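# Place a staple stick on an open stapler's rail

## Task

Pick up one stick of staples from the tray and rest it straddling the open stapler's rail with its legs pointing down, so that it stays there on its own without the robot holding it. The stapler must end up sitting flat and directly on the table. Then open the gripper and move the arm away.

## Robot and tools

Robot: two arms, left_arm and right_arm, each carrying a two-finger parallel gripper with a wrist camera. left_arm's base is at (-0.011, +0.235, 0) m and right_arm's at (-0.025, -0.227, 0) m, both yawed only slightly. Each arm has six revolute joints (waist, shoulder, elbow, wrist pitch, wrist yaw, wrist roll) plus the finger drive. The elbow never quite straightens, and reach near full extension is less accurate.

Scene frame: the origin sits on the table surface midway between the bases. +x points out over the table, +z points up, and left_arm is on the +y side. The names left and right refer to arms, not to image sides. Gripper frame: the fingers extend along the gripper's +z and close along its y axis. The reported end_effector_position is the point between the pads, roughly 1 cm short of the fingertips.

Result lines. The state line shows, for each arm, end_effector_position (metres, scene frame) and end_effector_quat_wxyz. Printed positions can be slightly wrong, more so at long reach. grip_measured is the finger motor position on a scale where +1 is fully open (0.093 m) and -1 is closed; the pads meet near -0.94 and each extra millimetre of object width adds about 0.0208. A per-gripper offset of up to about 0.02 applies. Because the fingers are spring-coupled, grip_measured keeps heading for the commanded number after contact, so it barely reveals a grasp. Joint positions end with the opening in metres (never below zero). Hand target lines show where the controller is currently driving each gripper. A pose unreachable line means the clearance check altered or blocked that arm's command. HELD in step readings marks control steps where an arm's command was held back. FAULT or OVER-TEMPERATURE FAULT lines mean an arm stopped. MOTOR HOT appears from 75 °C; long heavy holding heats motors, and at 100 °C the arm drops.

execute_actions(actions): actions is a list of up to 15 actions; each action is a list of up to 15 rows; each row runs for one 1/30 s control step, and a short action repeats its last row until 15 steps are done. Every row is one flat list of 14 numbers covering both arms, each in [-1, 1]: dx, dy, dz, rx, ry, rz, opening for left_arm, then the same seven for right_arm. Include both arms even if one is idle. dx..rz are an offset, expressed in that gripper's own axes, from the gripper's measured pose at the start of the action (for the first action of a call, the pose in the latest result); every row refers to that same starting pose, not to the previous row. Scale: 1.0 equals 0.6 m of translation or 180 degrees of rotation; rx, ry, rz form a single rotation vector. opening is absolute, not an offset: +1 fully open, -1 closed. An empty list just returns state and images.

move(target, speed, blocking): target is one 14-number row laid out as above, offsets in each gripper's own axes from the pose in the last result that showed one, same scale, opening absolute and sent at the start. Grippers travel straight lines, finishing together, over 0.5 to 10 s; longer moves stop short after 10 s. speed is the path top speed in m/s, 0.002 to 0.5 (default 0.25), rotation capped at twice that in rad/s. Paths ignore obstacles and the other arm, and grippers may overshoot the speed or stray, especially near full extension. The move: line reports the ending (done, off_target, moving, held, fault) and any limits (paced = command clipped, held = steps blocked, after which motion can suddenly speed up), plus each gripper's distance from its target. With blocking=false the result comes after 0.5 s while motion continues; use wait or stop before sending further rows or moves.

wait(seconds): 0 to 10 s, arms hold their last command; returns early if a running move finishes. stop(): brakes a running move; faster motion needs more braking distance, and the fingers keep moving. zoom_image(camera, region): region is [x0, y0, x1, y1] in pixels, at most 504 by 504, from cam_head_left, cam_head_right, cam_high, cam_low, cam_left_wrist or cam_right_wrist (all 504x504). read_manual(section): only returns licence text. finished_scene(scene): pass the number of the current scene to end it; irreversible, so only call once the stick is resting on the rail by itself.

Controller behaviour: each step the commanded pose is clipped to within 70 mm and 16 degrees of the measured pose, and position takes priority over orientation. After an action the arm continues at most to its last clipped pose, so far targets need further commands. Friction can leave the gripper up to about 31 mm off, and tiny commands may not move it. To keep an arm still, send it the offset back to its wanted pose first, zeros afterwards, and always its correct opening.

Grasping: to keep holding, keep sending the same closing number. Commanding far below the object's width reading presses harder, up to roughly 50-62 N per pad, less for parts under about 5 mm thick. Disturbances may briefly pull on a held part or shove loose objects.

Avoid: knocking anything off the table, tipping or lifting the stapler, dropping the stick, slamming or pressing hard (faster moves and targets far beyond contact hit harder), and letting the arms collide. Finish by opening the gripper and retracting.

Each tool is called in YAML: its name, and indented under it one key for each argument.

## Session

execute_actions:
  actions: []

Scene clock: 0.00 s.
left_arm: end_effector_position=(+0.0955, +0.7400, +0.3699) grip_measured=+0.985 end_effector_quat_wxyz=(-0.590, +0.805, -0.029, +0.063) | right_arm: end_effector_position=(+0.4389, +0.0465, +0.3626) grip_measured=+0.989 end_effector_quat_wxyz=(-0.577, +0.757, -0.282, +0.116)
Joint positions: left_arm=[ 1.215  1.651  1.672 -0.324 -0.09  -1.67   0.092] | right_arm=[ 0.239  1.854  1.916 -0.452 -0.631 -1.65   0.093]
Joint velocities: left_arm=[ 0.002 -0.007 -0.007  0.051 -0.051 -0.007 -0.   ] | right_arm=[ 0.027 -0.012 -0.002 -0.022  0.022 -0.095  0.002]
Joint torques (N m, as the arm reports them, + toward a larger angle): no reading
Motor temperatures (°C, as the motors report them): left_arm=[23 31 27 21 24 23] | right_arm=[24 23 33 34 25 24]
Hand target (left_arm): +0.095, +0.740, +0.370; -0.590, +0.805, -0.029, +0.063
Hand target (right_arm): +0.439, +0.046, +0.363; -0.577, +0.757, -0.282, +0.116
camera_calibration (this result's frames):
cam_left_wrist: T_world_to_cam=[[-0.0419945, 0.310761, 0.94956, -0.581861], [0.831703, -0.515761, 0.205575, 0.265546], [0.553631, 0.798384, -0.236802, -0.470324], [0, 0, 0, 1]] pos_world=[0.0150958, 0.693278, 0.386549]
cam_right_wrist: T_world_to_cam=[[0.298018, 0.16863, 0.939547, -0.471987], [0.524735, -0.851156, -0.0136767, -0.145282], [0.797395, 0.497089, -0.342146, -0.163998], [0, 0, 0, 1]] pos_world=[0.347666, 0.0374553, 0.385356]

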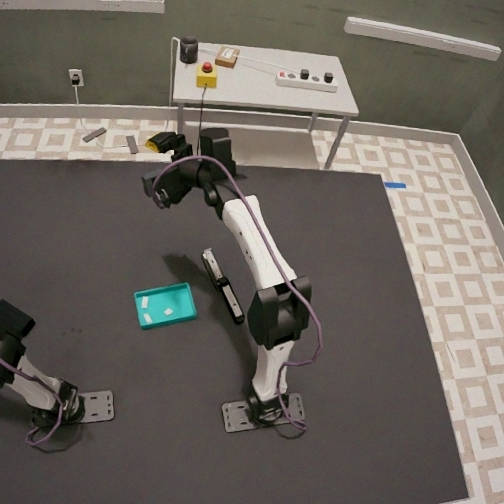

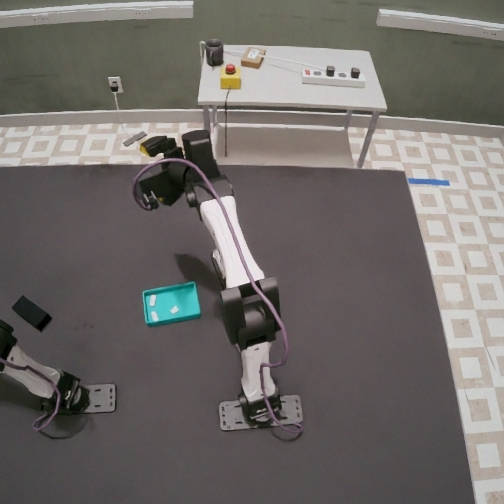

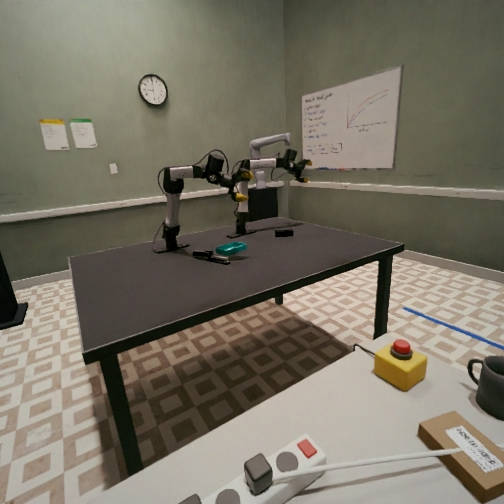

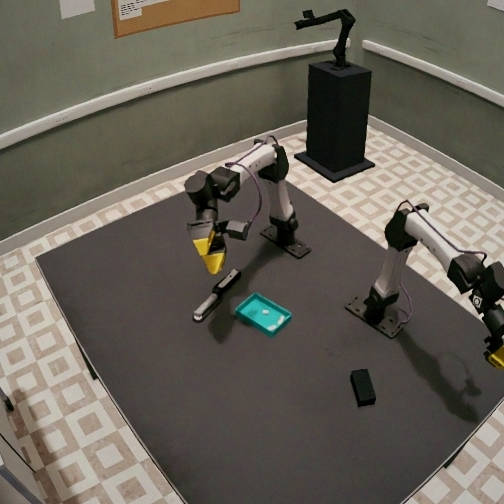

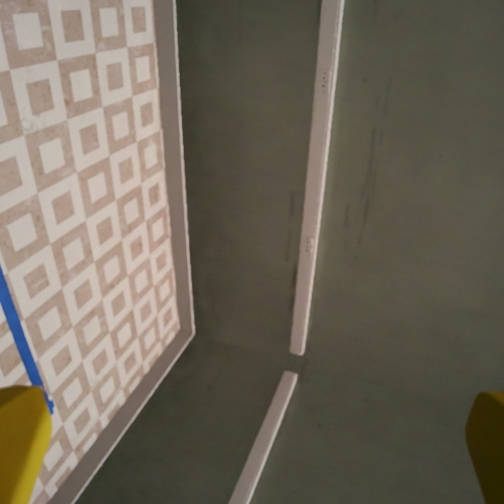

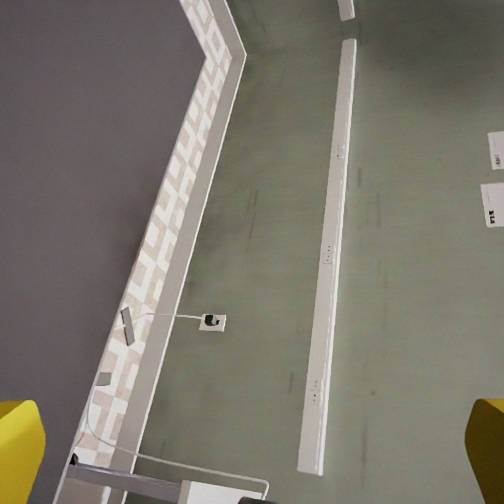

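zoom_image:
  camera: "cam_head_left"
  region: [120, 235, 260, 345]

zoom_image:
  camera: "cam_low"
  region: [180, 255, 310, 345]

zoom_image:
  camera: "cam_high"
  region: [180, 230, 260, 275]

Region (120, 235, 260, 345) of cam_head_left's 504x504 image, scaled by 3.600, with more detail than that image has; it fills the top 396 rows of this view, and the rest is white.

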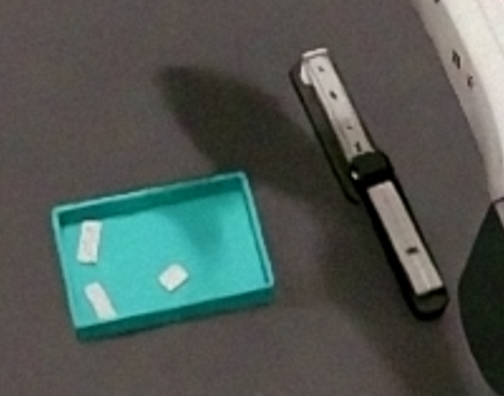

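Region (180, 255, 310, 345) of cam_low's 504x504 image, scaled by 3.877, with more detail than that image has; it fills the top 349 rows of this view, and the rest is white.

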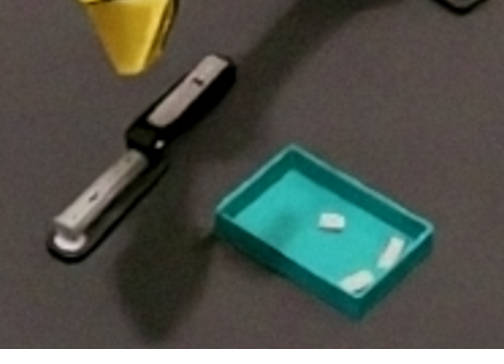

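Region (180, 230, 260, 275) of cam_high's 504x504 image, scaled by 6.300, with more detail than that image has; it fills the top 284 rows of this view, and the rest is white.

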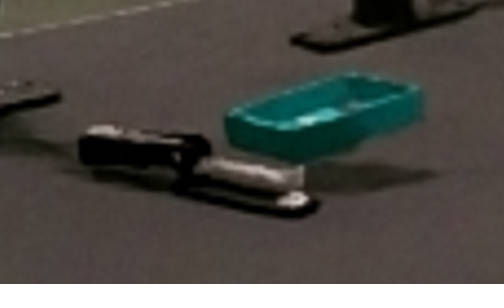

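move:
  target: [0,0,0,0,0,0,1,-0.135,0.395,-0.044,-0.233,0.383,0.469,1]
  speed: 0.3

Scene clock: 40.07 s.
left_arm: end_effector_position=(+0.0955, +0.7400, +0.3699) grip_measured=+0.985 end_effector_quat_wxyz=(-0.590, +0.805, -0.029, +0.063) | right_arm: end_effector_position=(+0.2911, +0.0279, +0.1652) grip_measured=+0.989 end_effector_quat_wxyz=(+0.016, -0.351, +0.936, +0.003)
Joint positions: left_arm=[ 1.215  1.651  1.672 -0.324 -0.09  -1.67   0.092] | right_arm=[ 0.573  2.105  2.132 -1.566  0.005 -0.037  0.093]
Joint velocities: left_arm=[-0.012  0.002 -0.012  0.066  0.007  0.007 -0.   ] | right_arm=[-0.002 -0.007 -0.022  0.022  0.037  0.037 -0.   ]
Joint torques (N m, as the arm reports them, + toward a larger angle): left_arm=[  0.13 -10.2    8.95   2.03  -0.05   0.13] | right_arm=[ -0.23 -10.56   7.97   0.4   -0.04   0.18]
Motor temperatures (°C, as the motors report them): left_arm=[23 37 32 29 24 23] | right_arm=[24 34 40 41 25 24]
Hand target (left_arm): +0.095, +0.740, +0.370; -0.590, +0.805, -0.029, +0.063
Hand target (right_arm): +0.289, +0.030, +0.161; +0.005, -0.347, +0.938, +0.006
Off the commanded pose (left_arm): 0.000 m, 0 deg.
Off the commanded pose (right_arm): 0.005 m, 2 deg.
joint sent to its limit (right arm) — the command would take joint 4 (wrist pitch) past its lower limit, so that joint was sent only as far as its limit.
move: done
camera_calibration (this result's frames):
cam_left_wrist: T_world_to_cam=[[-0.0419945, 0.310761, 0.94956, -0.581861], [0.831703, -0.515761, 0.205575, 0.265546], [0.553631, 0.798384, -0.236802, -0.470324], [0, 0, 0, 1]] pos_world=[0.0150958, 0.693278, 0.386549]
cam_right_wrist: T_world_to_cam=[[0.65178, -0.758368, 0.00778094, -0.162528], [-0.699853, -0.597473, 0.391448, 0.196248], [-0.292213, -0.260583, -0.920167, 0.329384], [0, 0, 0, 1]] pos_world=[0.339527, 0.079829, 0.227532]

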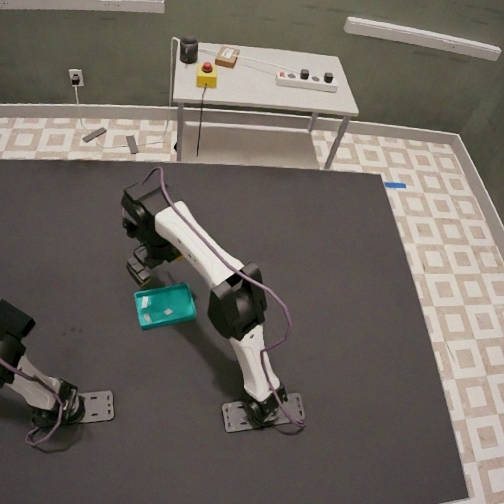

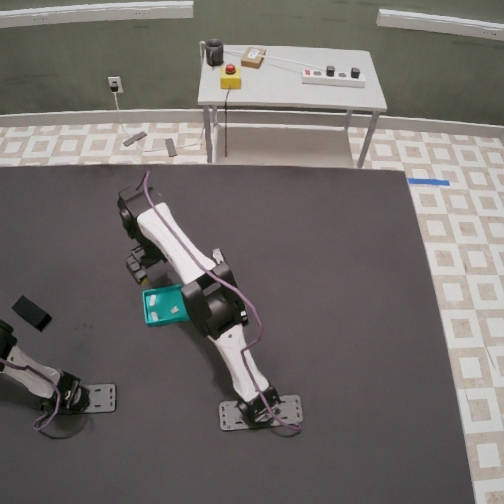

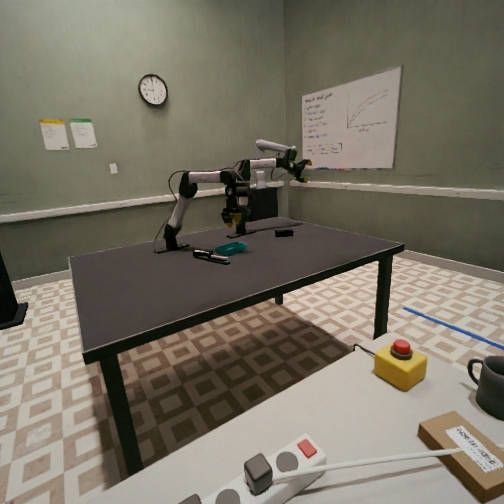

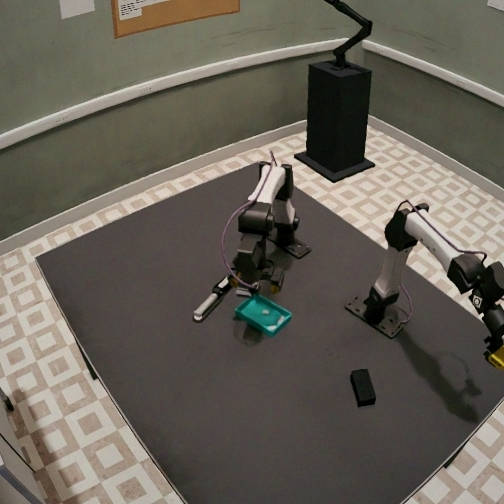

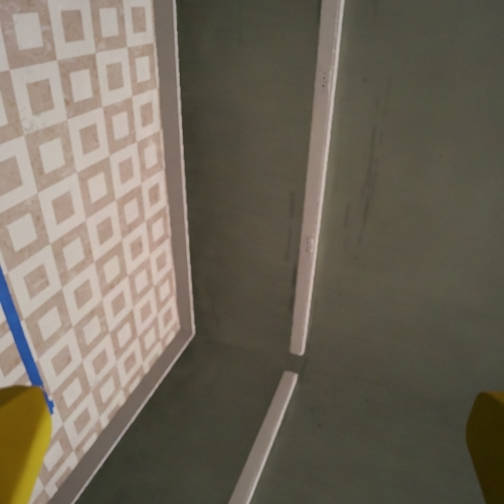

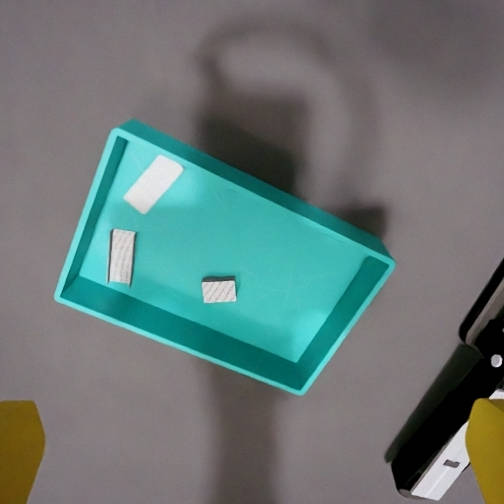

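zoom_image:
  camera: "cam_right_wrist"
  region: [60, 130, 300, 330]

zoom_image:
  camera: "cam_right_wrist"
  region: [360, 250, 504, 504]

Region (60, 130, 300, 330) of cam_right_wrist's 504x504 image, scaled by 2.100, with more detail than that image has.

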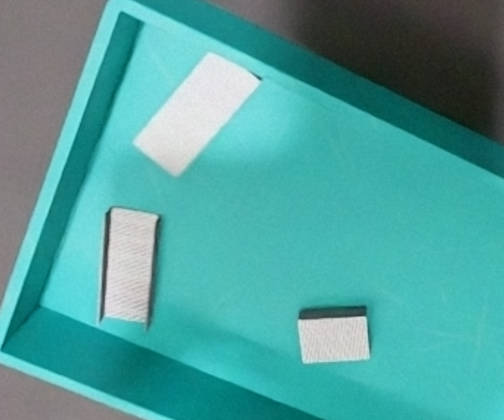

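Region (360, 250, 504, 504) of cam_right_wrist's 504x504 image, scaled by 1.984, with more detail than that image has; it fills the left 286 columns of this view, and the rest is white.

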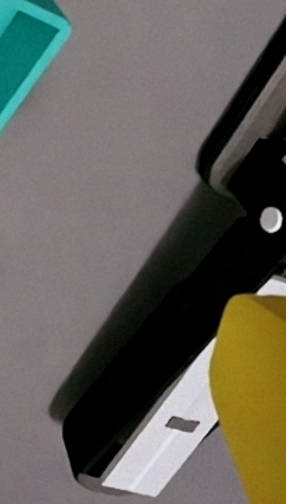

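move:
  target: [0,0,0,0,0,0,1,-0.018,0.105,0.158,0,0,0.228,-0.42]
  speed: 0.15

Scene clock: 76.37 s.
left_arm: end_effector_position=(+0.0955, +0.7400, +0.3699) grip_measured=+0.985 end_effector_quat_wxyz=(-0.590, +0.805, -0.029, +0.063) | right_arm: end_effector_position=(+0.2646, +0.0860, +0.0830) grip_measured=-0.418 end_effector_quat_wxyz=(+0.021, -0.003, +1.000, +0.020)
Joint positions: left_arm=[ 1.215  1.651  1.672 -0.324 -0.09  -1.67   0.092] | right_arm=[ 0.718  2.13   1.841 -1.225  0.004  0.82   0.025]
Joint velocities: left_arm=[ 0.007 -0.032  0.007  0.007  0.022 -0.037 -0.001] | right_arm=[ 0.022  0.007 -0.002  0.037 -0.022  0.022  0.001]
Joint torques (N m, as the arm reports them, + toward a larger angle): left_arm=[  0.21 -10.18   9.05   2.01  -0.03   0.12] | right_arm=[  0.01 -10.82   5.79   0.55   0.22   0.14]
Motor temperatures (°C, as the motors report them): left_arm=[23 39 34 32 24 23] | right_arm=[24 39 41 35 25 24]
Hand target (left_arm): +0.095, +0.740, +0.370; -0.590, +0.805, -0.029, +0.063
Hand target (right_arm): +0.261, +0.085, +0.071; +0.014, -0.000, +1.000, +0.009
Off the commanded pose (left_arm): 0.000 m, 0 deg.
Off the commanded pose (right_arm): 0.013 m, 2 deg.
move: off_target (right_arm)
camera_calibration (this result's frames):
cam_left_wrist: T_world_to_cam=[[-0.0419945, 0.310761, 0.94956, -0.581861], [0.831703, -0.515761, 0.205575, 0.265546], [0.553631, 0.798384, -0.236802, -0.470324], [0, 0, 0, 1]] pos_world=[0.0150958, 0.693278, 0.386549]
cam_right_wrist: T_world_to_cam=[[-0.000993753, -0.999279, -0.0379519, 0.0966362], [-0.923774, -0.0136159, 0.382697, 0.254373], [-0.382938, 0.0354393, -0.923094, 0.259998], [0, 0, 0, 1]] pos_world=[0.334642, 0.0908158, 0.146323]

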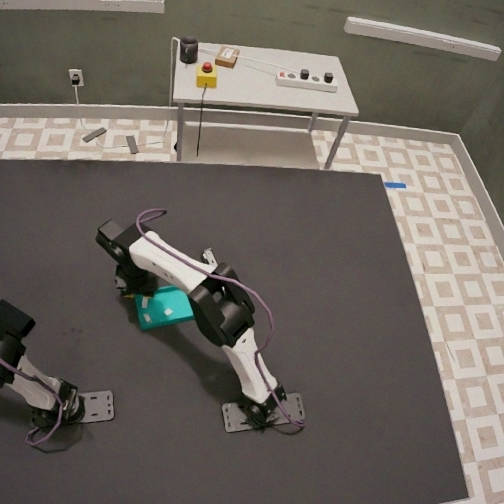

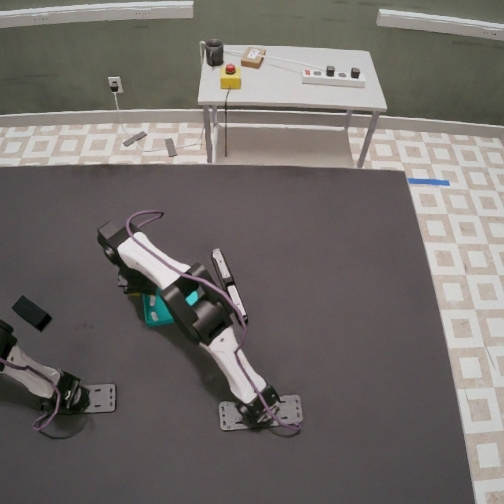

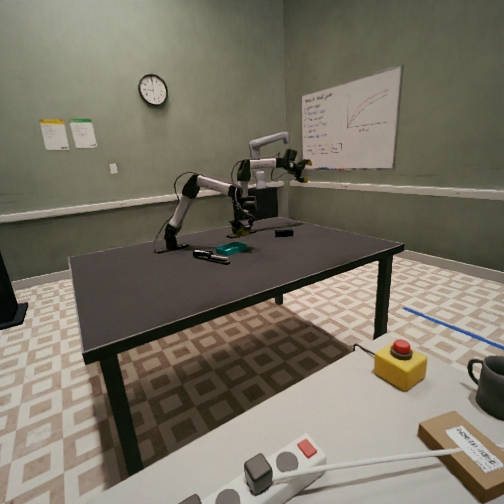

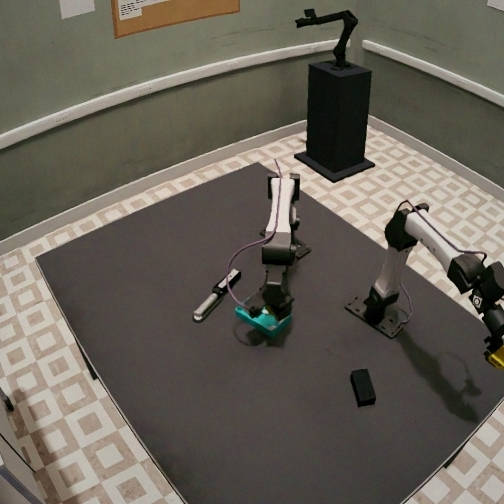

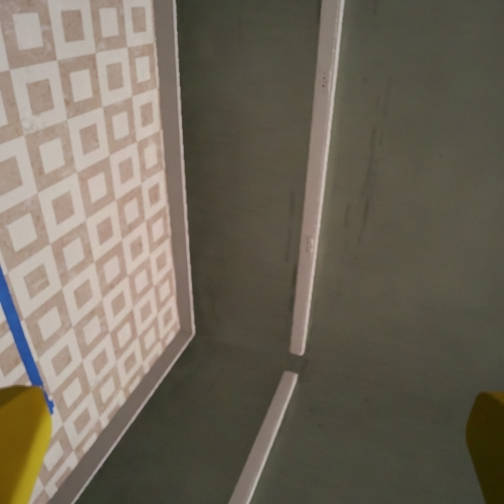

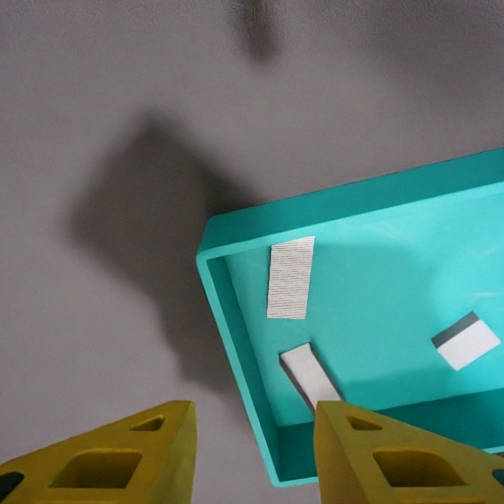

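move:
  target: [0,0,0,0,0,0,1,0.01,-0.022,0.07,0.008,0,0,-0.5]
  speed: 0.05

Scene clock: 95.80 s.
left_arm: end_effector_position=(+0.0955, +0.7400, +0.3699) grip_measured=+0.985 end_effector_quat_wxyz=(-0.590, +0.805, -0.029, +0.063) | right_arm: end_effector_position=(+0.2579, +0.0778, +0.0458) grip_measured=-0.498 end_effector_quat_wxyz=(+0.014, -0.002, +1.000, +0.009)
Joint positions: left_arm=[ 1.215  1.651  1.672 -0.324 -0.09  -1.67   0.092] | right_arm=[ 0.718  2.13   1.693 -1.102  0.007  0.822  0.021]
Joint velocities: left_arm=[-0.007  0.007  0.002  0.007  0.007 -0.007  0.001] | right_arm=[-0.007 -0.012  0.012 -0.007  0.037  0.007 -0.   ]
Joint torques (N m, as the arm reports them, + toward a larger angle): left_arm=[  0.12 -10.09   8.96   2.02  -0.04   0.11] | right_arm=[ -0.76 -12.24   5.     0.68   0.31  -0.03]
Motor temperatures (°C, as the motors report them): left_arm=[23 40 35 33 24 23] | right_arm=[24 42 39 34 25 24]
Hand target (left_arm): +0.095, +0.740, +0.370; -0.590, +0.805, -0.029, +0.063
Hand target (right_arm): +0.260, +0.075, +0.040; +0.020, -0.003, +1.000, +0.007
Off the commanded pose (left_arm): 0.000 m, 0 deg.
Off the commanded pose (right_arm): 0.007 m, 1 deg.
move: done
camera_calibration (this result's frames):
cam_left_wrist: T_world_to_cam=[[-0.0419945, 0.310761, 0.94956, -0.581861], [0.831703, -0.515761, 0.205575, 0.265546], [0.553631, 0.798384, -0.236802, -0.470324], [0, 0, 0, 1]] pos_world=[0.0150958, 0.693278, 0.386549]
cam_right_wrist: T_world_to_cam=[[-0.00383842, -0.999845, -0.0171963, 0.0868605], [-0.918313, -0.00328265, 0.395841, 0.259507], [-0.395836, 0.017311, -0.918158, 0.227909], [0, 0, 0, 1]] pos_world=[0.328857, 0.0837536, 0.108027]

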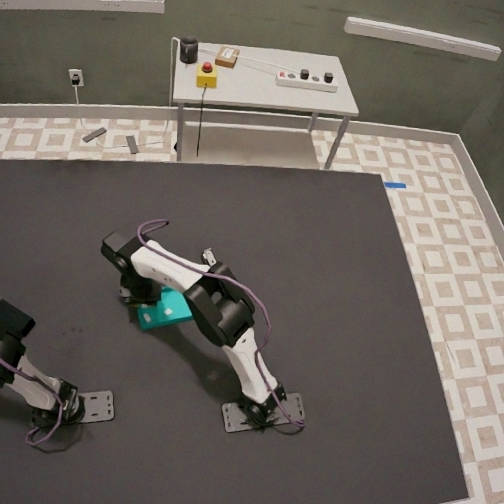

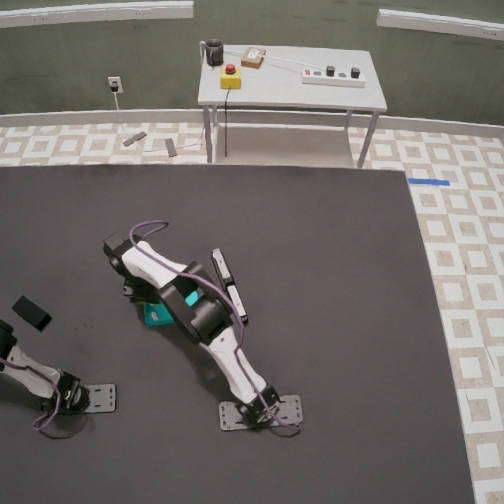

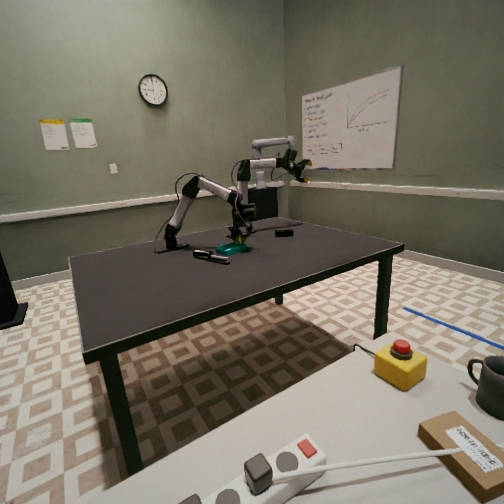

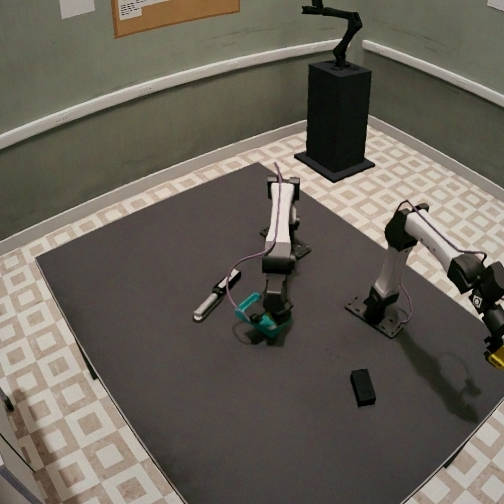

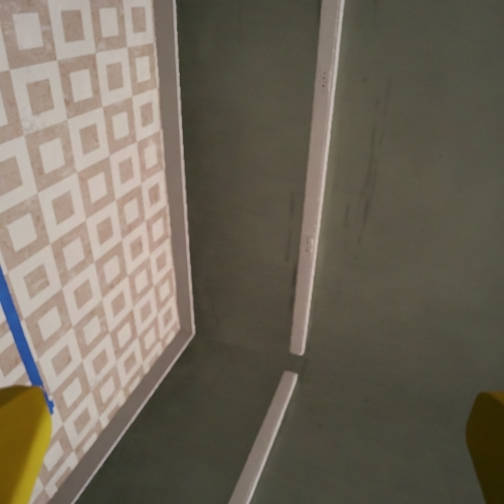

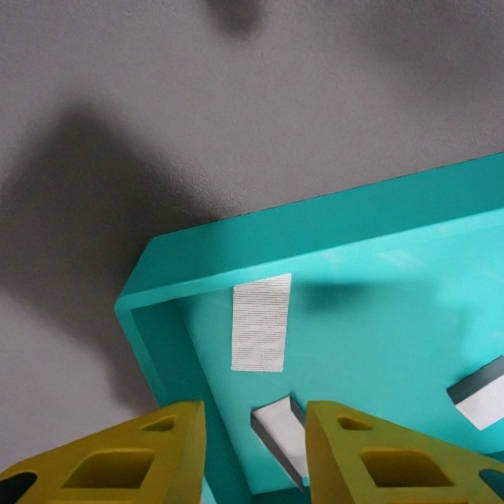

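move:
  target: [0,0,0,0,0,0,1,-0.012,-0.004,0.025,0,0,0,-0.6]
  speed: 0.03

Scene clock: 107.30 s.
left_arm: end_effector_position=(+0.0955, +0.7400, +0.3699) grip_measured=+0.985 end_effector_quat_wxyz=(-0.590, +0.805, -0.029, +0.063) | right_arm: end_effector_position=(+0.2661, +0.0807, +0.0462) grip_measured=-0.598 end_effector_quat_wxyz=(+0.025, -0.000, +0.999, +0.021)
Joint positions: left_arm=[ 1.215  1.651  1.672 -0.324 -0.09  -1.67   0.092] | right_arm=[ 0.709  2.13   1.693 -1.07   0.007  0.815  0.016]
Joint velocities: left_arm=[-0.002  0.002 -0.002 -0.051 -0.066 -0.022  0.   ] | right_arm=[-0.007  0.002 -0.022 -0.007 -0.037 -0.081  0.   ]
Joint torques (N m, as the arm reports them, + toward a larger angle): left_arm=[  0.11 -10.09   9.03   2.02  -0.03   0.1 ] | right_arm=[-0.83 -9.99  5.79  0.55  0.14 -0.06]
Motor temperatures (°C, as the motors report them): left_arm=[23 40 36 34 24 23] | right_arm=[24 44 39 34 25 24]
Hand target (left_arm): +0.095, +0.740, +0.370; -0.590, +0.805, -0.029, +0.063
Hand target (right_arm): +0.265, +0.076, +0.031; +0.014, -0.002, +1.000, +0.009
Off the commanded pose (left_arm): 0.000 m, 0 deg.
Off the commanded pose (right_arm): 0.016 m, 2 deg.
move: off_target (right_arm)
camera_calibration (this result's frames):
cam_left_wrist: T_world_to_cam=[[-0.0419945, 0.310761, 0.94956, -0.581861], [0.831703, -0.515761, 0.205575, 0.265546], [0.553631, 0.798384, -0.236802, -0.470324], [0, 0, 0, 1]] pos_world=[0.0150958, 0.693278, 0.386549]
cam_right_wrist: T_world_to_cam=[[-0.00550844, -0.999177, -0.0401792, 0.0912264], [-0.926737, -0.00999373, 0.375577, 0.270565], [-0.375669, 0.0393044, -0.92592, 0.224641], [0, 0, 0, 1]] pos_world=[0.335636, 0.0850259, 0.110047]

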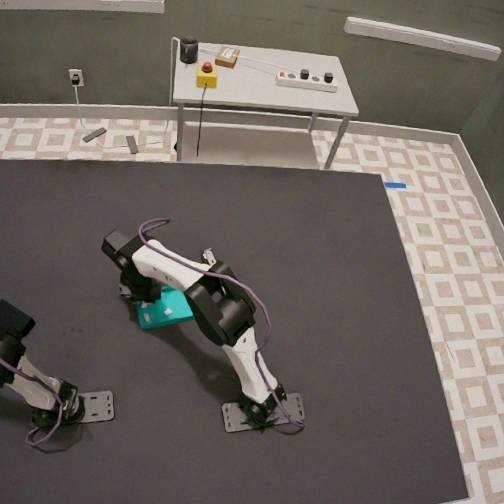

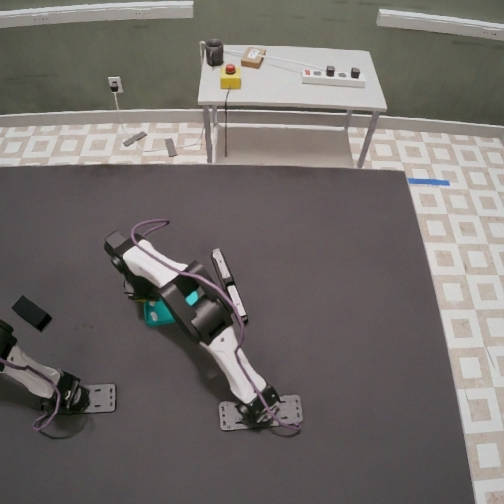

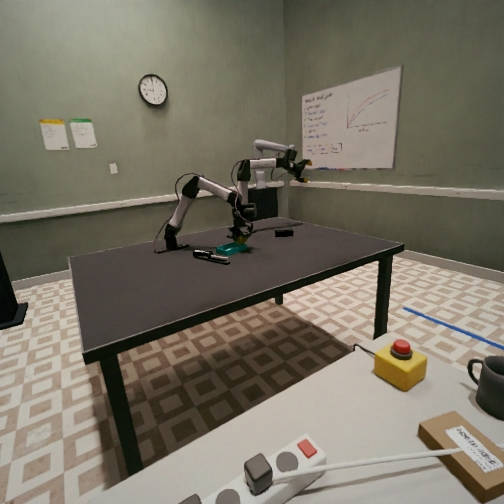

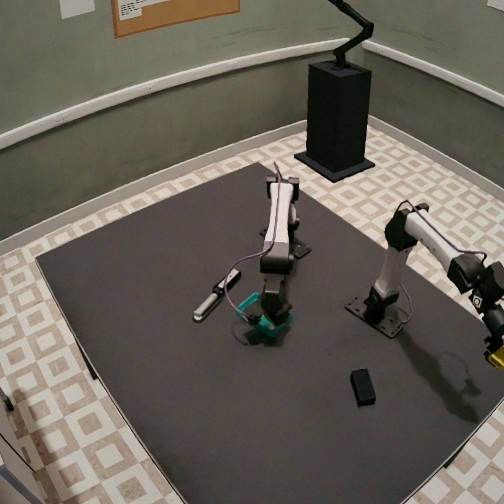

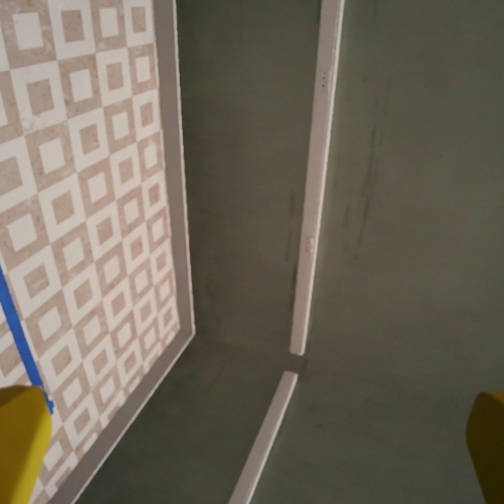

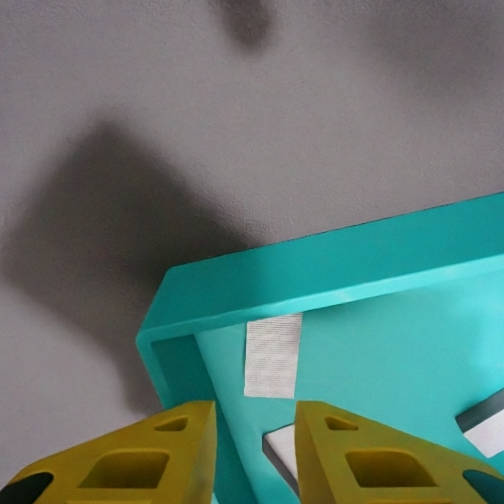

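move:
  target: [0,0,0,0,0,0,1,0.01,-0.018,0.025,0.008,0,0,-0.6]
  speed: 0.02

Scene clock: 114.17 s.
left_arm: end_effector_position=(+0.0955, +0.7400, +0.3699) grip_measured=+0.985 end_effector_quat_wxyz=(-0.590, +0.805, -0.029, +0.063) | right_arm: end_effector_position=(+0.2659, +0.0784, +0.0415) grip_measured=-0.598 end_effector_quat_wxyz=(+0.033, -0.000, +0.999, +0.023)
Joint positions: left_arm=[ 1.215  1.651  1.672 -0.324 -0.09  -1.67   0.092] | right_arm=[ 0.709  2.114  1.648 -1.027  0.016  0.815  0.016]
Joint velocities: left_arm=[-0.012  0.012 -0.007 -0.007 -0.007 -0.11  -0.002] | right_arm=[-0.012 -0.007  0.027  0.022 -0.022 -0.051  0.001]
Joint torques (N m, as the arm reports them, + toward a larger angle): left_arm=[  0.12 -10.15   8.98   2.01  -0.04   0.11] | right_arm=[ -0.27 -11.56   4.39   0.59   0.24   0.06]
Motor temperatures (°C, as the motors report them): left_arm=[23 40 36 35 24 23] | right_arm=[24 44 38 34 25 24]
Hand target (left_arm): +0.095, +0.740, +0.370; -0.590, +0.805, -0.029, +0.063
Hand target (right_arm): +0.261, +0.071, +0.031; +0.024, -0.000, +1.000, +0.008
Off the commanded pose (left_arm): 0.000 m, 0 deg.
Off the commanded pose (right_arm): 0.015 m, 2 deg.
move: off_target (right_arm)
camera_calibration (this result's frames):
cam_left_wrist: T_world_to_cam=[[-0.0419945, 0.310761, 0.94956, -0.581861], [0.831703, -0.515761, 0.205575, 0.265546], [0.553631, 0.798384, -0.236802, -0.470324], [0, 0, 0, 1]] pos_world=[0.0150958, 0.693278, 0.386549]
cam_right_wrist: T_world_to_cam=[[-0.00505341, -0.998984, -0.0447837, 0.0888716], [-0.932552, -0.0114594, 0.360854, 0.274433], [-0.361, 0.0435866, -0.931547, 0.216338], [0, 0, 0, 1]] pos_world=[0.33447, 0.0824967, 0.106479]

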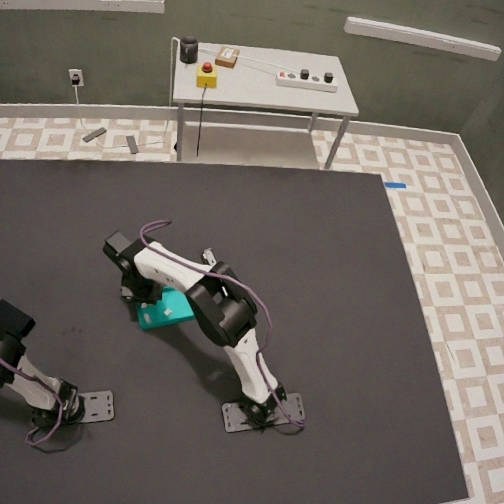

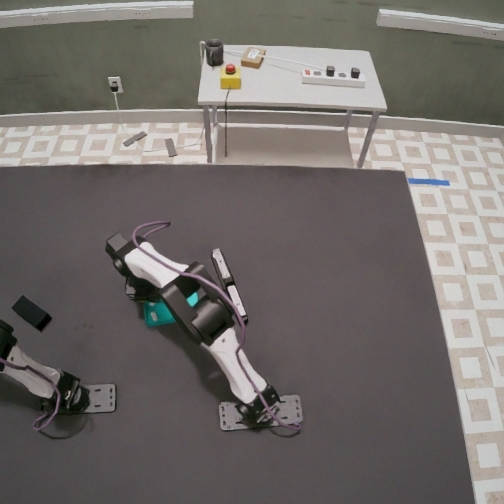

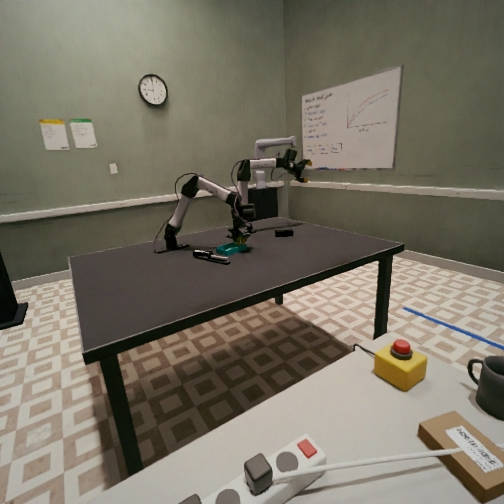

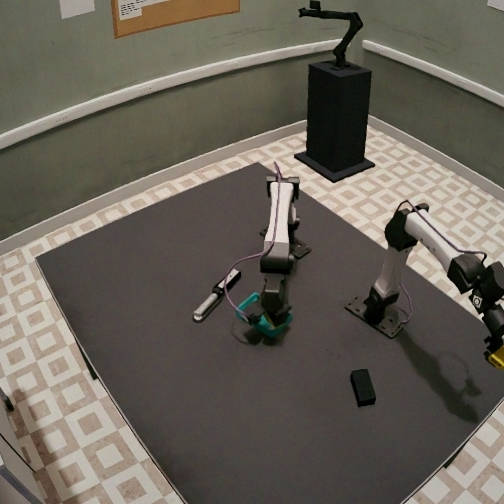

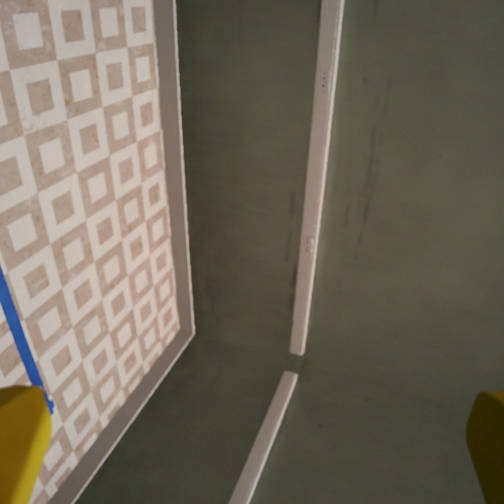

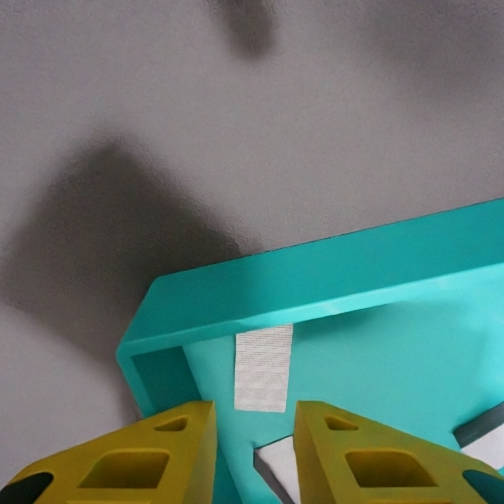

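move:
  target: [0,0,0,0,0,0,1,0.015,-0.005,0.055,0.012,0.012,0,-0.6]
  speed: 0.02

Scene clock: 122.03 s.
left_arm: end_effector_position=(+0.0955, +0.7400, +0.3699) grip_measured=+0.985 end_effector_quat_wxyz=(-0.590, +0.805, -0.029, +0.063) | right_arm: end_effector_position=(+0.2662, +0.0788, +0.0410) grip_measured=-0.598 end_effector_quat_wxyz=(+0.033, -0.000, +0.999, +0.023)
Joint positions: left_arm=[ 1.215  1.651  1.672 -0.324 -0.09  -1.67   0.092] | right_arm=[ 0.709  2.115  1.648 -1.025  0.016  0.815  0.016]
Joint velocities: left_arm=[-0.007  0.012 -0.012 -0.037  0.037 -0.022 -0.   ] | right_arm=[-0.002 -0.007  0.022 -0.022 -0.081  0.037 -0.001]
Joint torques (N m, as the arm reports them, + toward a larger angle): left_arm=[  0.15 -10.11   8.96   2.01  -0.04   0.11] | right_arm=[ 0.39 -7.68  3.75  0.85  0.15  0.09]
Motor temperatures (°C, as the motors report them): left_arm=[23 41 36 35 24 23] | right_arm=[24 44 38 34 25 24]
Hand target (left_arm): +0.095, +0.740, +0.370; -0.590, +0.805, -0.029, +0.063
Hand target (right_arm): +0.258, +0.076, +0.009; +0.013, -0.000, +1.000, +0.004
Off the commanded pose (left_arm): 0.000 m, 0 deg.
Off the commanded pose (right_arm): 0.034 m, 3 deg.
move: off_target (right_arm)
camera_calibration (this result's frames):
cam_left_wrist: T_world_to_cam=[[-0.0419945, 0.310761, 0.94956, -0.581861], [0.831703, -0.515761, 0.205575, 0.265546], [0.553631, 0.798384, -0.236802, -0.470324], [0, 0, 0, 1]] pos_world=[0.0150958, 0.693278, 0.386549]
cam_right_wrist: T_world_to_cam=[[-0.00502986, -0.998959, -0.0453415, 0.0891845], [-0.93274, -0.0116598, 0.36036, 0.275011], [-0.360513, 0.0441044, -0.931711, 0.21574], [0, 0, 0, 1]] pos_world=[0.334739, 0.0827832, 0.105948]

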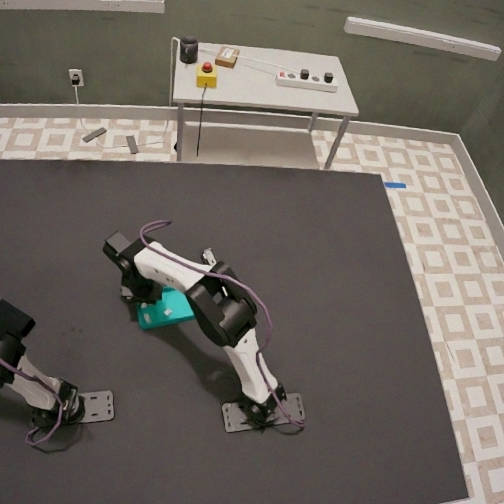

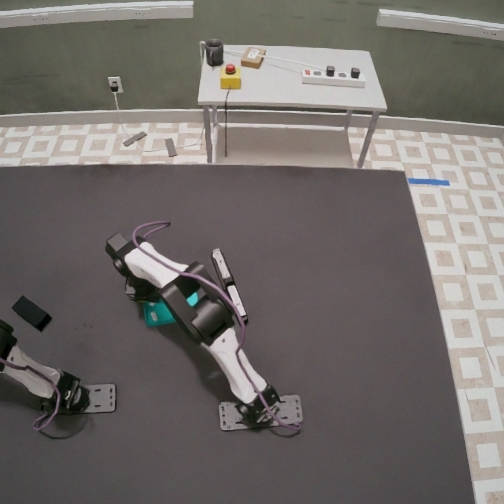

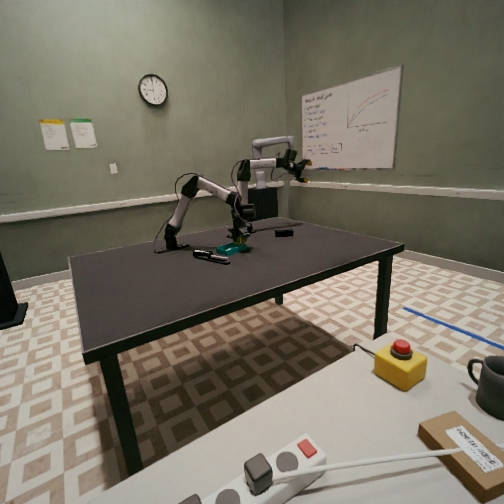

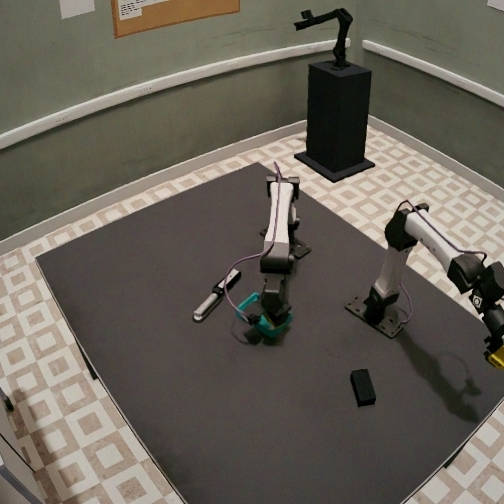

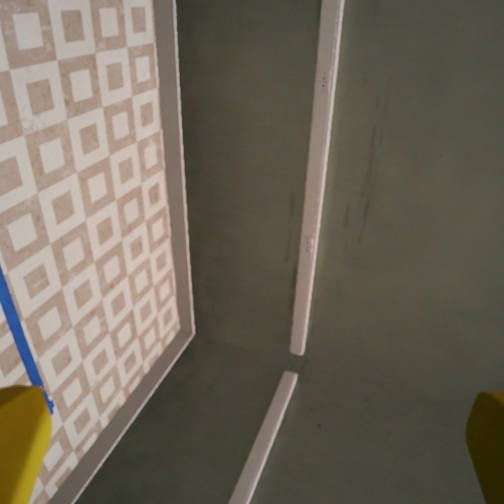

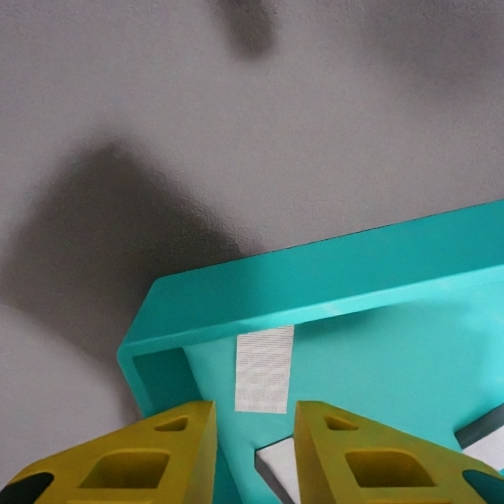

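move:
  target: [0,0,0,0,0,0,1,0.008,-0.005,-0.03,-0.06,0.015,0,-0.6]
  speed: 0.05

Scene clock: 140.00 s.
left_arm: end_effector_position=(+0.0955, +0.7400, +0.3699) grip_measured=+0.985 end_effector_quat_wxyz=(-0.590, +0.805, -0.029, +0.063) | right_arm: end_effector_position=(+0.2620, +0.0776, +0.0588) grip_measured=-0.599 end_effector_quat_wxyz=(+0.013, -0.002, +0.994, +0.111)
Joint positions: left_arm=[ 1.215  1.651  1.672 -0.324 -0.09  -1.67   0.092] | right_arm=[ 0.65   2.002  1.532 -0.928 -0.144  0.766  0.016]
Joint velocities: left_arm=[-0.012  0.002  0.002 -0.066 -0.022 -0.007  0.   ] | right_arm=[ 0.002 -0.007  0.007 -0.007 -0.066 -0.022  0.001]
Joint torques (N m, as the arm reports them, + toward a larger angle): left_arm=[  0.19 -10.09   8.92   2.01  -0.04   0.09] | right_arm=[ -0.92 -12.02   5.62   0.77  -0.04  -0.12]
Motor temperatures (°C, as the motors report them): left_arm=[23 41 36 36 24 23] | right_arm=[24 43 37 34 25 24]
Hand target (left_arm): +0.095, +0.740, +0.370; -0.590, +0.805, -0.029, +0.063
Hand target (right_arm): +0.260, +0.075, +0.058; +0.010, -0.004, +0.993, +0.117
Off the commanded pose (left_arm): 0.000 m, 0 deg.
Off the commanded pose (right_arm): 0.003 m, 1 deg.
move: done
camera_calibration (this result's frames):
cam_left_wrist: T_world_to_cam=[[-0.0419945, 0.310761, 0.94956, -0.581861], [0.831703, -0.515761, 0.205575, 0.265546], [0.553631, 0.798384, -0.236802, -0.470324], [0, 0, 0, 1]] pos_world=[0.0150958, 0.693278, 0.386549]
cam_right_wrist: T_world_to_cam=[[-0.000562363, -0.975644, -0.219358, 0.0960334], [-0.917267, -0.0868609, 0.388686, 0.26469], [-0.398273, 0.201428, -0.894877, 0.226394], [0, 0, 0, 1]] pos_world=[0.333011, 0.0710835, 0.120779]

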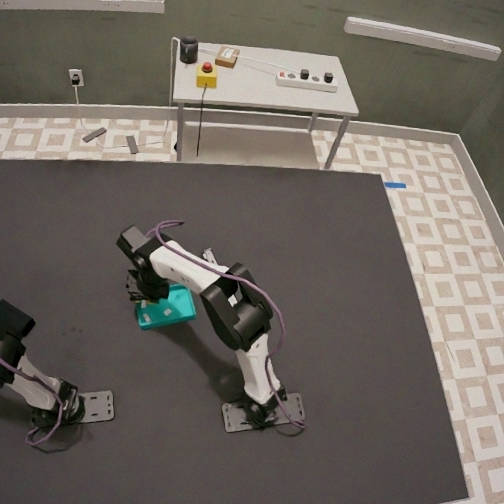

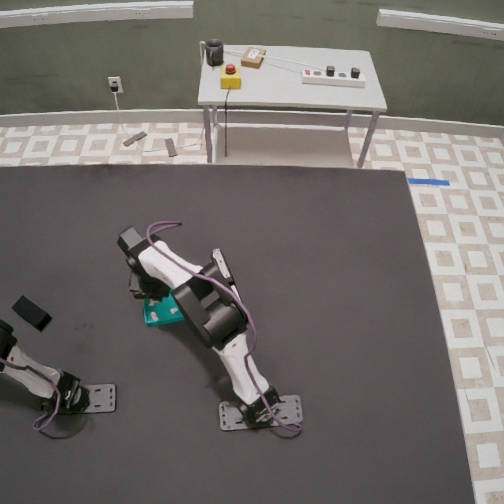

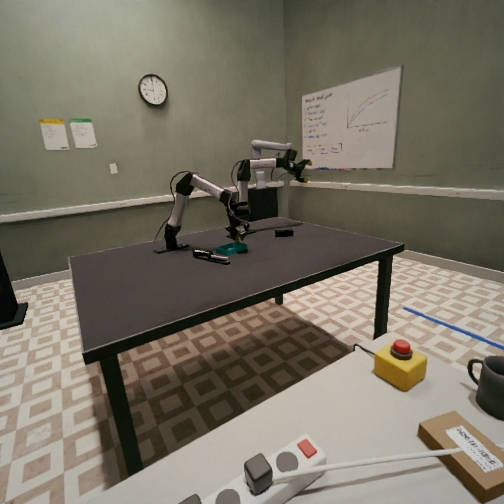

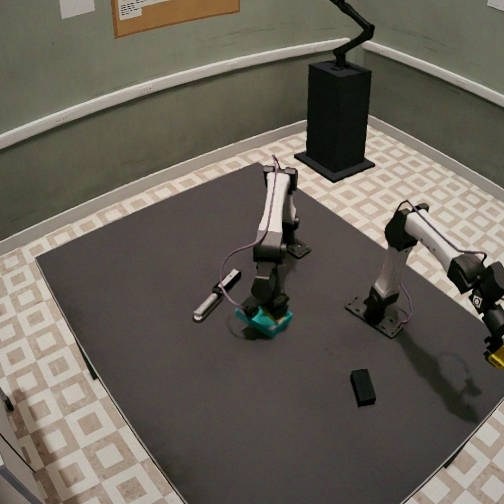

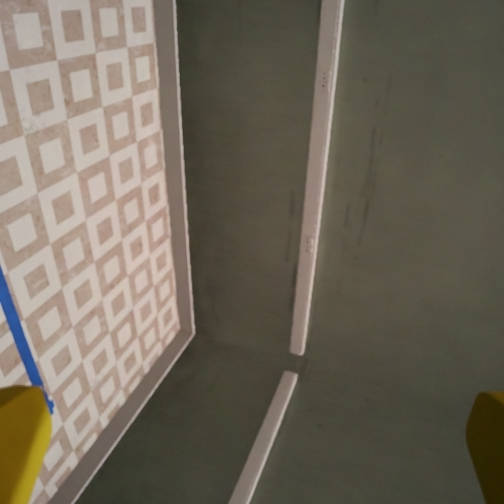

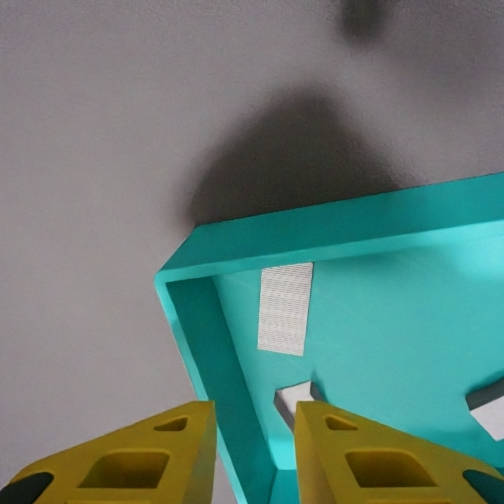

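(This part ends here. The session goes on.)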